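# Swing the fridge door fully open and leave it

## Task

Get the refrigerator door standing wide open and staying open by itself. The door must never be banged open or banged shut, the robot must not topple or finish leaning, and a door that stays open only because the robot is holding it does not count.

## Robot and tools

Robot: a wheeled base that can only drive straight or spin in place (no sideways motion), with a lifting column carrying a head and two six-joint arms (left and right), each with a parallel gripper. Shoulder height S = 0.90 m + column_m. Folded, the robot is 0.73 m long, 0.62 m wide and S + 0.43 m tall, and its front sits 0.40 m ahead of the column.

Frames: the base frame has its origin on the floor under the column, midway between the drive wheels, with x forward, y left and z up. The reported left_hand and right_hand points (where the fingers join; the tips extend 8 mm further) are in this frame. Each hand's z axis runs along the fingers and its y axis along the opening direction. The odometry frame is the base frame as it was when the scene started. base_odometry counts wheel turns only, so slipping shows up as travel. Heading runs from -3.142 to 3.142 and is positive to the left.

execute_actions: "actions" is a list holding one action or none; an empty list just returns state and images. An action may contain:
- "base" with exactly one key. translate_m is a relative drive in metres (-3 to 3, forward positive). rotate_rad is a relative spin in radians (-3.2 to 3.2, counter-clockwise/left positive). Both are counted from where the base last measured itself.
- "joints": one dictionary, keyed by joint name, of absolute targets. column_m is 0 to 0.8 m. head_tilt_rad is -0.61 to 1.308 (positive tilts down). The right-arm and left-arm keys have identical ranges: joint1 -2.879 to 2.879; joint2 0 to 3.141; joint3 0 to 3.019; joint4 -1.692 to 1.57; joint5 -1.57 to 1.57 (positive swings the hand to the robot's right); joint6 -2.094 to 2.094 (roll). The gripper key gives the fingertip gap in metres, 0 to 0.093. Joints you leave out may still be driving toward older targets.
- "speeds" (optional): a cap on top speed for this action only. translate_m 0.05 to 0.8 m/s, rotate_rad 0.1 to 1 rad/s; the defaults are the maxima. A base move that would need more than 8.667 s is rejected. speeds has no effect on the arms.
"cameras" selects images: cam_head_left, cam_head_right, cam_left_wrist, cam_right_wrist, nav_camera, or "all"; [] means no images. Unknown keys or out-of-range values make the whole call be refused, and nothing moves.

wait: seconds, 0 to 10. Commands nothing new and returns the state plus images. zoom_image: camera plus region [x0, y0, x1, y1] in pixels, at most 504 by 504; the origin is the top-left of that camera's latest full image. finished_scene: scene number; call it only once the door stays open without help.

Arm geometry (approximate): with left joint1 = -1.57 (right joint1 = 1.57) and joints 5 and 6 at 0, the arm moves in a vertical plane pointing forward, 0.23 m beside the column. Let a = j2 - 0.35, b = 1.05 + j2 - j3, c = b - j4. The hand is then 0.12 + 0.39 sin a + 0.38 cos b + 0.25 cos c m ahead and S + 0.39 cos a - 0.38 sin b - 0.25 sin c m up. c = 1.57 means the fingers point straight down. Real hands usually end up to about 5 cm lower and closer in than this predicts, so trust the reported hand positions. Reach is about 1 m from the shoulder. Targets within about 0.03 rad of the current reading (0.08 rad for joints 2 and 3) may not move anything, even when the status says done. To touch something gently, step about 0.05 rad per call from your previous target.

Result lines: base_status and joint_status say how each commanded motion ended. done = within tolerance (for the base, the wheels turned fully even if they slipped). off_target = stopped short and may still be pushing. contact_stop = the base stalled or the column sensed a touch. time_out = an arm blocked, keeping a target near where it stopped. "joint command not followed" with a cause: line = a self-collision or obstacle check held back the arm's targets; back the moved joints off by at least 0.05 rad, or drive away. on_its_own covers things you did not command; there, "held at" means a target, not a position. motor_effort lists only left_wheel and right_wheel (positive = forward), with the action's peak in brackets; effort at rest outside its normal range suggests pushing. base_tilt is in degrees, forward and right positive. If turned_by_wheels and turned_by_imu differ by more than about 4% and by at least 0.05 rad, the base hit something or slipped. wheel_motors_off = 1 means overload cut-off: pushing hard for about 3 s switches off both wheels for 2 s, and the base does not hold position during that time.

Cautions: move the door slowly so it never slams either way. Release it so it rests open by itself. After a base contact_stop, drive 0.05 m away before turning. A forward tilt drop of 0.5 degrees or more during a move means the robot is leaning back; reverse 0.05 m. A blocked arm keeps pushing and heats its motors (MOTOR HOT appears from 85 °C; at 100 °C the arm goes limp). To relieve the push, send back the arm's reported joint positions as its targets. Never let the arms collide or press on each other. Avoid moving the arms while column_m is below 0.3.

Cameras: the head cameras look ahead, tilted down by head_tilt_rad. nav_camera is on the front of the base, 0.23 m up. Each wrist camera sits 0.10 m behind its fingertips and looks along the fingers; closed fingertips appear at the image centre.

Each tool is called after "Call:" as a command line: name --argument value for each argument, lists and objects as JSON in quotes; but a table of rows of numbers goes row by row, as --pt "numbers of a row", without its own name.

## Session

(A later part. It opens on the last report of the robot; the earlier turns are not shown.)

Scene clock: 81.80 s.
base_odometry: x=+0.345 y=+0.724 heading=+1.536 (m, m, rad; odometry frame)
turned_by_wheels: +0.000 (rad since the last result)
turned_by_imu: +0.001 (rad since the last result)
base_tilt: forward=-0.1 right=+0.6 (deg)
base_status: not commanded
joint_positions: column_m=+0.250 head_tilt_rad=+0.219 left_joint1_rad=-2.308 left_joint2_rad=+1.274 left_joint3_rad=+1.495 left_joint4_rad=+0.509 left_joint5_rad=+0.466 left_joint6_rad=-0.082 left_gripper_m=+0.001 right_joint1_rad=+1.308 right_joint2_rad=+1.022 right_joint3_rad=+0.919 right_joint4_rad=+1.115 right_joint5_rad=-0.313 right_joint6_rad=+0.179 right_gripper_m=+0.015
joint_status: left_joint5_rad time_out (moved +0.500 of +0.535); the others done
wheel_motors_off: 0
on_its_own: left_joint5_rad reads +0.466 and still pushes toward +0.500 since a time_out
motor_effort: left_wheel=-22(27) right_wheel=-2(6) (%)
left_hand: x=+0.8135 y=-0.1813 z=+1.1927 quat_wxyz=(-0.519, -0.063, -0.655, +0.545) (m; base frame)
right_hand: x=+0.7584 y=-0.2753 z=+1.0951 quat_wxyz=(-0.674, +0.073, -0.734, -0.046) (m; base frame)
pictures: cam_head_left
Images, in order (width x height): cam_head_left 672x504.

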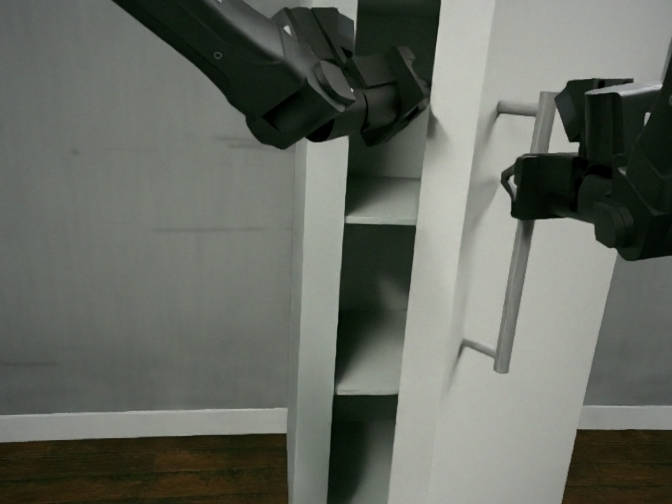

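Left hand touches the inside edge. Continue.

Call:
execute_actions --actions '[{"joints":{"right_gripper_m":0.09,"right_joint5_rad":0.3,"right_joint1_rad":1.1}}]' --cameras '[]'

Call:
execute_actions --actions '[{"joints":{"right_joint5_rad":0,"right_joint1_rad":1.57,"right_joint4_rad":-0.95,"right_joint3_rad":0.4}}]' --cameras '[]'

Call:
execute_actions --actions '[{"base":{"translate_m":0.1},"speeds":{"translate_m":0.1}}]' --cameras '[]'

Call:
execute_actions --actions '[{"base":{"rotate_rad":-1.0},"speeds":{"rotate_rad":0.2}}]' --cameras '["cam_head_left"]'

Scene clock: 83.93 s.
base_odometry: x=+0.345 y=+0.724 heading=+1.536 (m, m, rad; odometry frame)
turned_by_wheels: +0.000 (rad since the last result)
turned_by_imu: +0.001 (rad since the last result)
base_tilt: forward=-0.1 right=+0.6 (deg)
base_status: not commanded
joint_positions: column_m=+0.250 head_tilt_rad=+0.219 left_joint1_rad=-2.333 left_joint2_rad=+1.274 left_joint3_rad=+1.495 left_joint4_rad=+0.509 left_joint5_rad=+0.498 left_joint6_rad=-0.082 left_gripper_m=+0.001 right_joint1_rad=+1.093 right_joint2_rad=+0.937 right_joint3_rad=+0.755 right_joint4_rad=+1.189 right_joint5_rad=+0.302 right_joint6_rad=+0.011 right_gripper_m=+0.090
joint_status: all done
wheel_motors_off: 0
on_its_own: left_joint5_rad moved +0.032 to your old target +0.500
motor_effort: left_wheel=+3(22) right_wheel=+0(6) (%)
left_hand: x=+0.8045 y=-0.1916 z=+1.2048 quat_wxyz=(-0.514, -0.071, -0.641, +0.565) (m; base frame)
right_hand: x=+0.6724 y=-0.4343 z=+1.1573 quat_wxyz=(-0.676, -0.049, -0.658, +0.329) (m; base frame)
pictures: none
No camera images: the call's "cameras" was empty. Leave "cameras" out to get every camera's image.

Scene clock: 85.90 s.
base_odometry: x=+0.345 y=+0.724 heading=+1.536 (m, m, rad; odometry frame)
turned_by_wheels: +0.000 (rad since the last result)
turned_by_imu: +0.001 (rad since the last result)
base_tilt: forward=-0.3 right=+0.6 (deg)
base_status: not commanded
joint_positions: column_m=+0.250 head_tilt_rad=+0.219 left_joint1_rad=-2.333 left_joint2_rad=+1.274 left_joint3_rad=+1.495 left_joint4_rad=+0.509 left_joint5_rad=+0.498 left_joint6_rad=-0.082 left_gripper_m=+0.001 right_joint1_rad=+1.573 right_joint2_rad=+0.934 right_joint3_rad=+0.398 right_joint4_rad=-0.937 right_joint5_rad=+0.000 right_joint6_rad=+0.010 right_gripper_m=+0.090
joint_status: all done
wheel_motors_off: 0
motor_effort: left_wheel=+3(3) right_wheel=-2(2) (%)
left_hand: x=+0.8045 y=-0.1916 z=+1.2048 quat_wxyz=(-0.514, -0.071, -0.641, +0.565) (m; base frame)
right_hand: x=+0.1328 y=-0.2250 z=+0.9474 quat_wxyz=(+0.457, -0.003, -0.890, +0.002) (m; base frame)
pictures: none
No camera images: the call's "cameras" was empty. Leave "cameras" out to get every camera's image.

Scene clock: 87.83 s.
base_odometry: x=+0.348 y=+0.824 heading=+1.535 (m, m, rad; odometry frame)
turned_by_wheels: +0.000 (rad since the last result)
turned_by_imu: +0.000 (rad since the last result)
base_tilt: forward=-0.2 right=+0.7 (deg)
base_status: done
joint_positions: column_m=+0.250 head_tilt_rad=+0.219 left_joint1_rad=-2.335 left_joint2_rad=+1.275 left_joint3_rad=+1.495 left_joint4_rad=+0.509 left_joint5_rad=+0.499 left_joint6_rad=-0.082 left_gripper_m=+0.001 right_joint1_rad=+1.573 right_joint2_rad=+0.934 right_joint3_rad=+0.401 right_joint4_rad=-0.937 right_joint5_rad=+0.000 right_joint6_rad=+0.010 right_gripper_m=+0.090
joint_status: not commanded
wheel_motors_off: 0
motor_effort: left_wheel=+1(36) right_wheel=+1(24) (%)
left_hand: x=+0.8039 y=-0.1926 z=+1.2055 quat_wxyz=(-0.514, -0.071, -0.640, +0.567) (m; base frame)
right_hand: x=+0.1344 y=-0.2250 z=+0.9469 quat_wxyz=(+0.456, -0.003, -0.890, +0.002) (m; base frame)
pictures: none
No camera images: the call's "cameras" was empty. Leave "cameras" out to get every camera's image.

Scene clock: 95.37 s.
base_odometry: x=+0.341 y=+0.817 heading=+0.815 (m, m, rad; odometry frame)
turned_by_wheels: -0.720 (rad since the last result)
turned_by_imu: -0.704 (rad since the last result)
base_tilt: forward=-0.2 right=+0.5 (deg)
base_status: rotate_rad contact_stop (by the wheels' count: -0.720 of -1.000)
joint_positions: column_m=+0.250 head_tilt_rad=+0.219 left_joint1_rad=-2.211 left_joint2_rad=+1.167 left_joint3_rad=+1.428 left_joint4_rad=+0.536 left_joint5_rad=+0.460 left_joint6_rad=-0.085 left_gripper_m=+0.001 right_joint1_rad=+1.572 right_joint2_rad=+0.933 right_joint3_rad=+0.399 right_joint4_rad=-0.939 right_joint5_rad=+0.000 right_joint6_rad=+0.009 right_gripper_m=+0.090
joint_status: not commanded
wheel_motors_off: 0
on_its_own: left_joint1_rad reads -2.211 and still pushes toward -2.350 since a time_out; left_joint5_rad reads +0.460 and still pushes toward +0.500 since a time_out
motor_effort: left_wheel=+15(93) right_wheel=-21(81) (%)
left_hand: x=+0.8274 y=-0.1139 z=+1.2070 quat_wxyz=(-0.556, -0.063, -0.662, +0.499) (m; base frame)
right_hand: x=+0.1333 y=-0.2251 z=+0.9476 quat_wxyz=(+0.457, -0.004, -0.890, +0.002) (m; base frame)
pictures: cam_head_left
Images, in order (width x height): cam_head_left 672x504.

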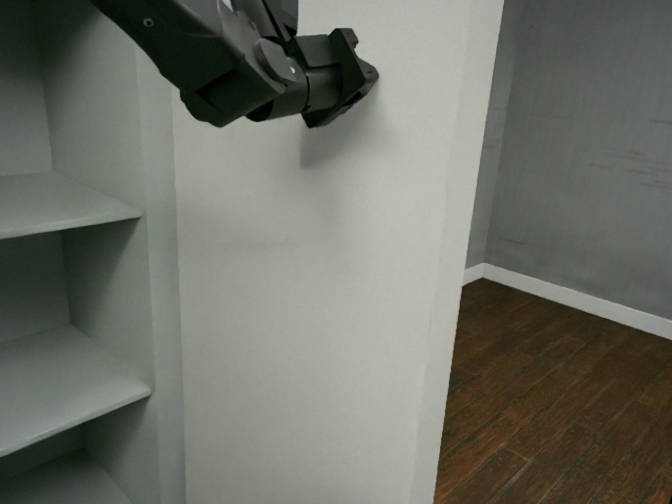

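At its limit. Back off and check.

Call:
execute_actions --actions '[{"base":{"translate_m":-0.4}}]' --cameras '[]'

Call:
wait --seconds 4

Scene clock: 97.83 s.
base_odometry: x=+0.067 y=+0.526 heading=+0.814 (m, m, rad; odometry frame)
turned_by_wheels: -0.001 (rad since the last result)
turned_by_imu: -0.001 (rad since the last result)
base_tilt: forward=-0.3 right=+0.5 (deg)
base_status: done
joint_positions: column_m=+0.250 head_tilt_rad=+0.219 left_joint1_rad=-2.340 left_joint2_rad=+1.293 left_joint3_rad=+1.470 left_joint4_rad=+0.506 left_joint5_rad=+0.500 left_joint6_rad=-0.085 left_gripper_m=+0.001 right_joint1_rad=+1.572 right_joint2_rad=+0.933 right_joint3_rad=+0.397 right_joint4_rad=-0.939 right_joint5_rad=+0.000 right_joint6_rad=+0.009 right_gripper_m=+0.090
joint_status: not commanded
wheel_motors_off: 0
motor_effort: left_wheel=+0(45) right_wheel=+1(56) (%)
left_hand: x=+0.7885 y=-0.2060 z=+1.1850 quat_wxyz=(-0.493, -0.074, -0.651, +0.573) (m; base frame)
right_hand: x=+0.1323 y=-0.2251 z=+0.9480 quat_wxyz=(+0.458, -0.004, -0.889, +0.002) (m; base frame)
pictures: none
No camera images: the call's "cameras" was empty. Leave "cameras" out to get every camera's image.

Scene clock: 101.83 s.
base_odometry: x=+0.067 y=+0.526 heading=+0.814 (m, m, rad; odometry frame)
turned_by_wheels: +0.000 (rad since the last result)
turned_by_imu: +0.001 (rad since the last result)
base_tilt: forward=+0.0 right=+0.5 (deg)
base_status: done
joint_positions: column_m=+0.250 head_tilt_rad=+0.219 left_joint1_rad=-2.340 left_joint2_rad=+1.293 left_joint3_rad=+1.470 left_joint4_rad=+0.506 left_joint5_rad=+0.500 left_joint6_rad=-0.085 left_gripper_m=+0.001 right_joint1_rad=+1.572 right_joint2_rad=+0.933 right_joint3_rad=+0.397 right_joint4_rad=-0.939 right_joint5_rad=+0.000 right_joint6_rad=+0.009 right_gripper_m=+0.090
joint_status: not commanded
wheel_motors_off: 0
motor_effort: left_wheel=-1(45) right_wheel=+1(56) (%)
left_hand: x=+0.7885 y=-0.2060 z=+1.1850 quat_wxyz=(-0.493, -0.074, -0.651, +0.573) (m; base frame)
right_hand: x=+0.1323 y=-0.2251 z=+0.9480 quat_wxyz=(+0.458, -0.004, -0.889, +0.002) (m; base frame)
wait: 4.00 s; at rest by 0.27 s
pictures: cam_head_left, cam_head_right, cam_left_wrist, cam_right_wrist, nav_camera
Images, in order (width x height): cam_head_left 672x504, cam_head_right 672x504, cam_left_wrist 504x504, cam_right_wrist 504x504, nav_camera 672x504.

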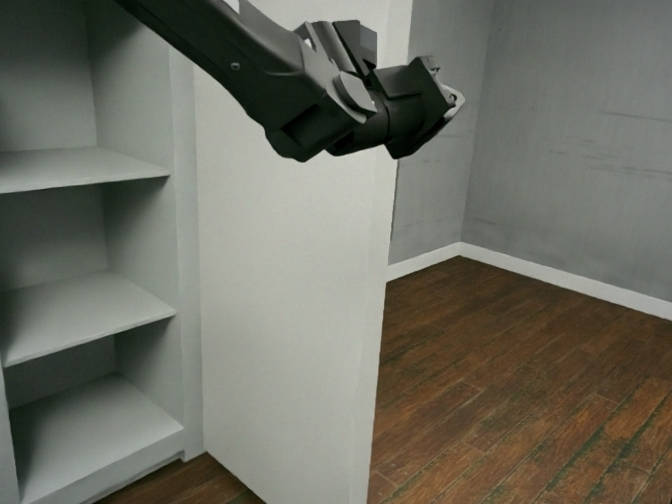

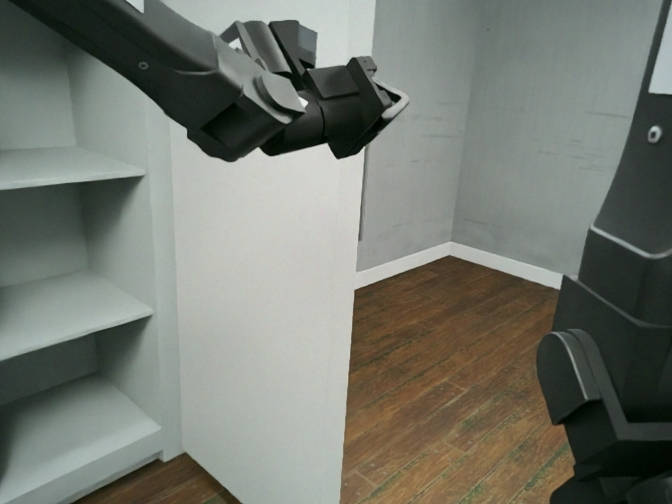

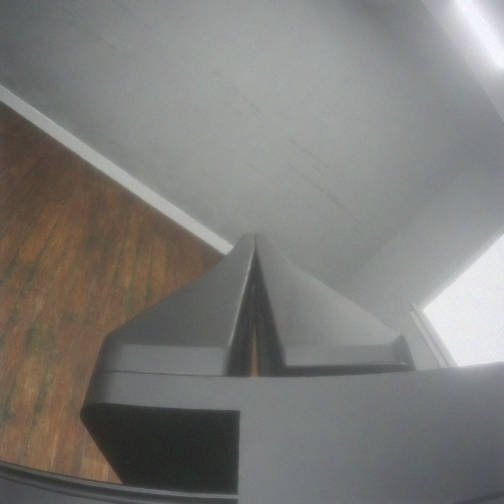

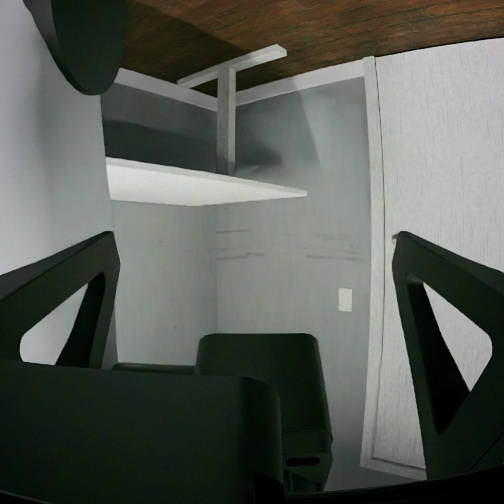

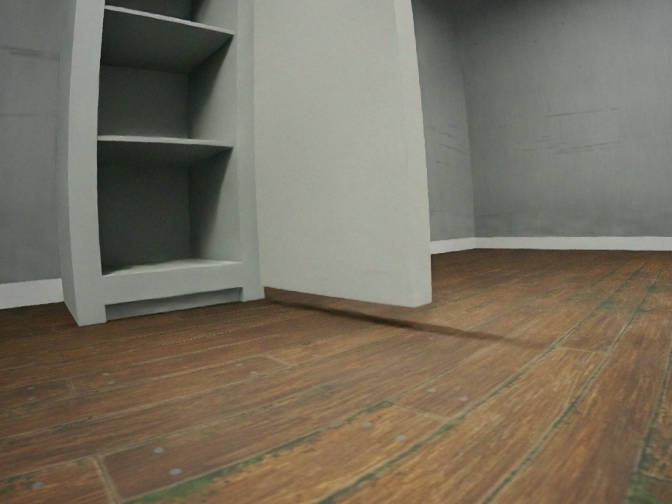

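Call:
finished_scene --scene 2

The scene is finished: the task was done.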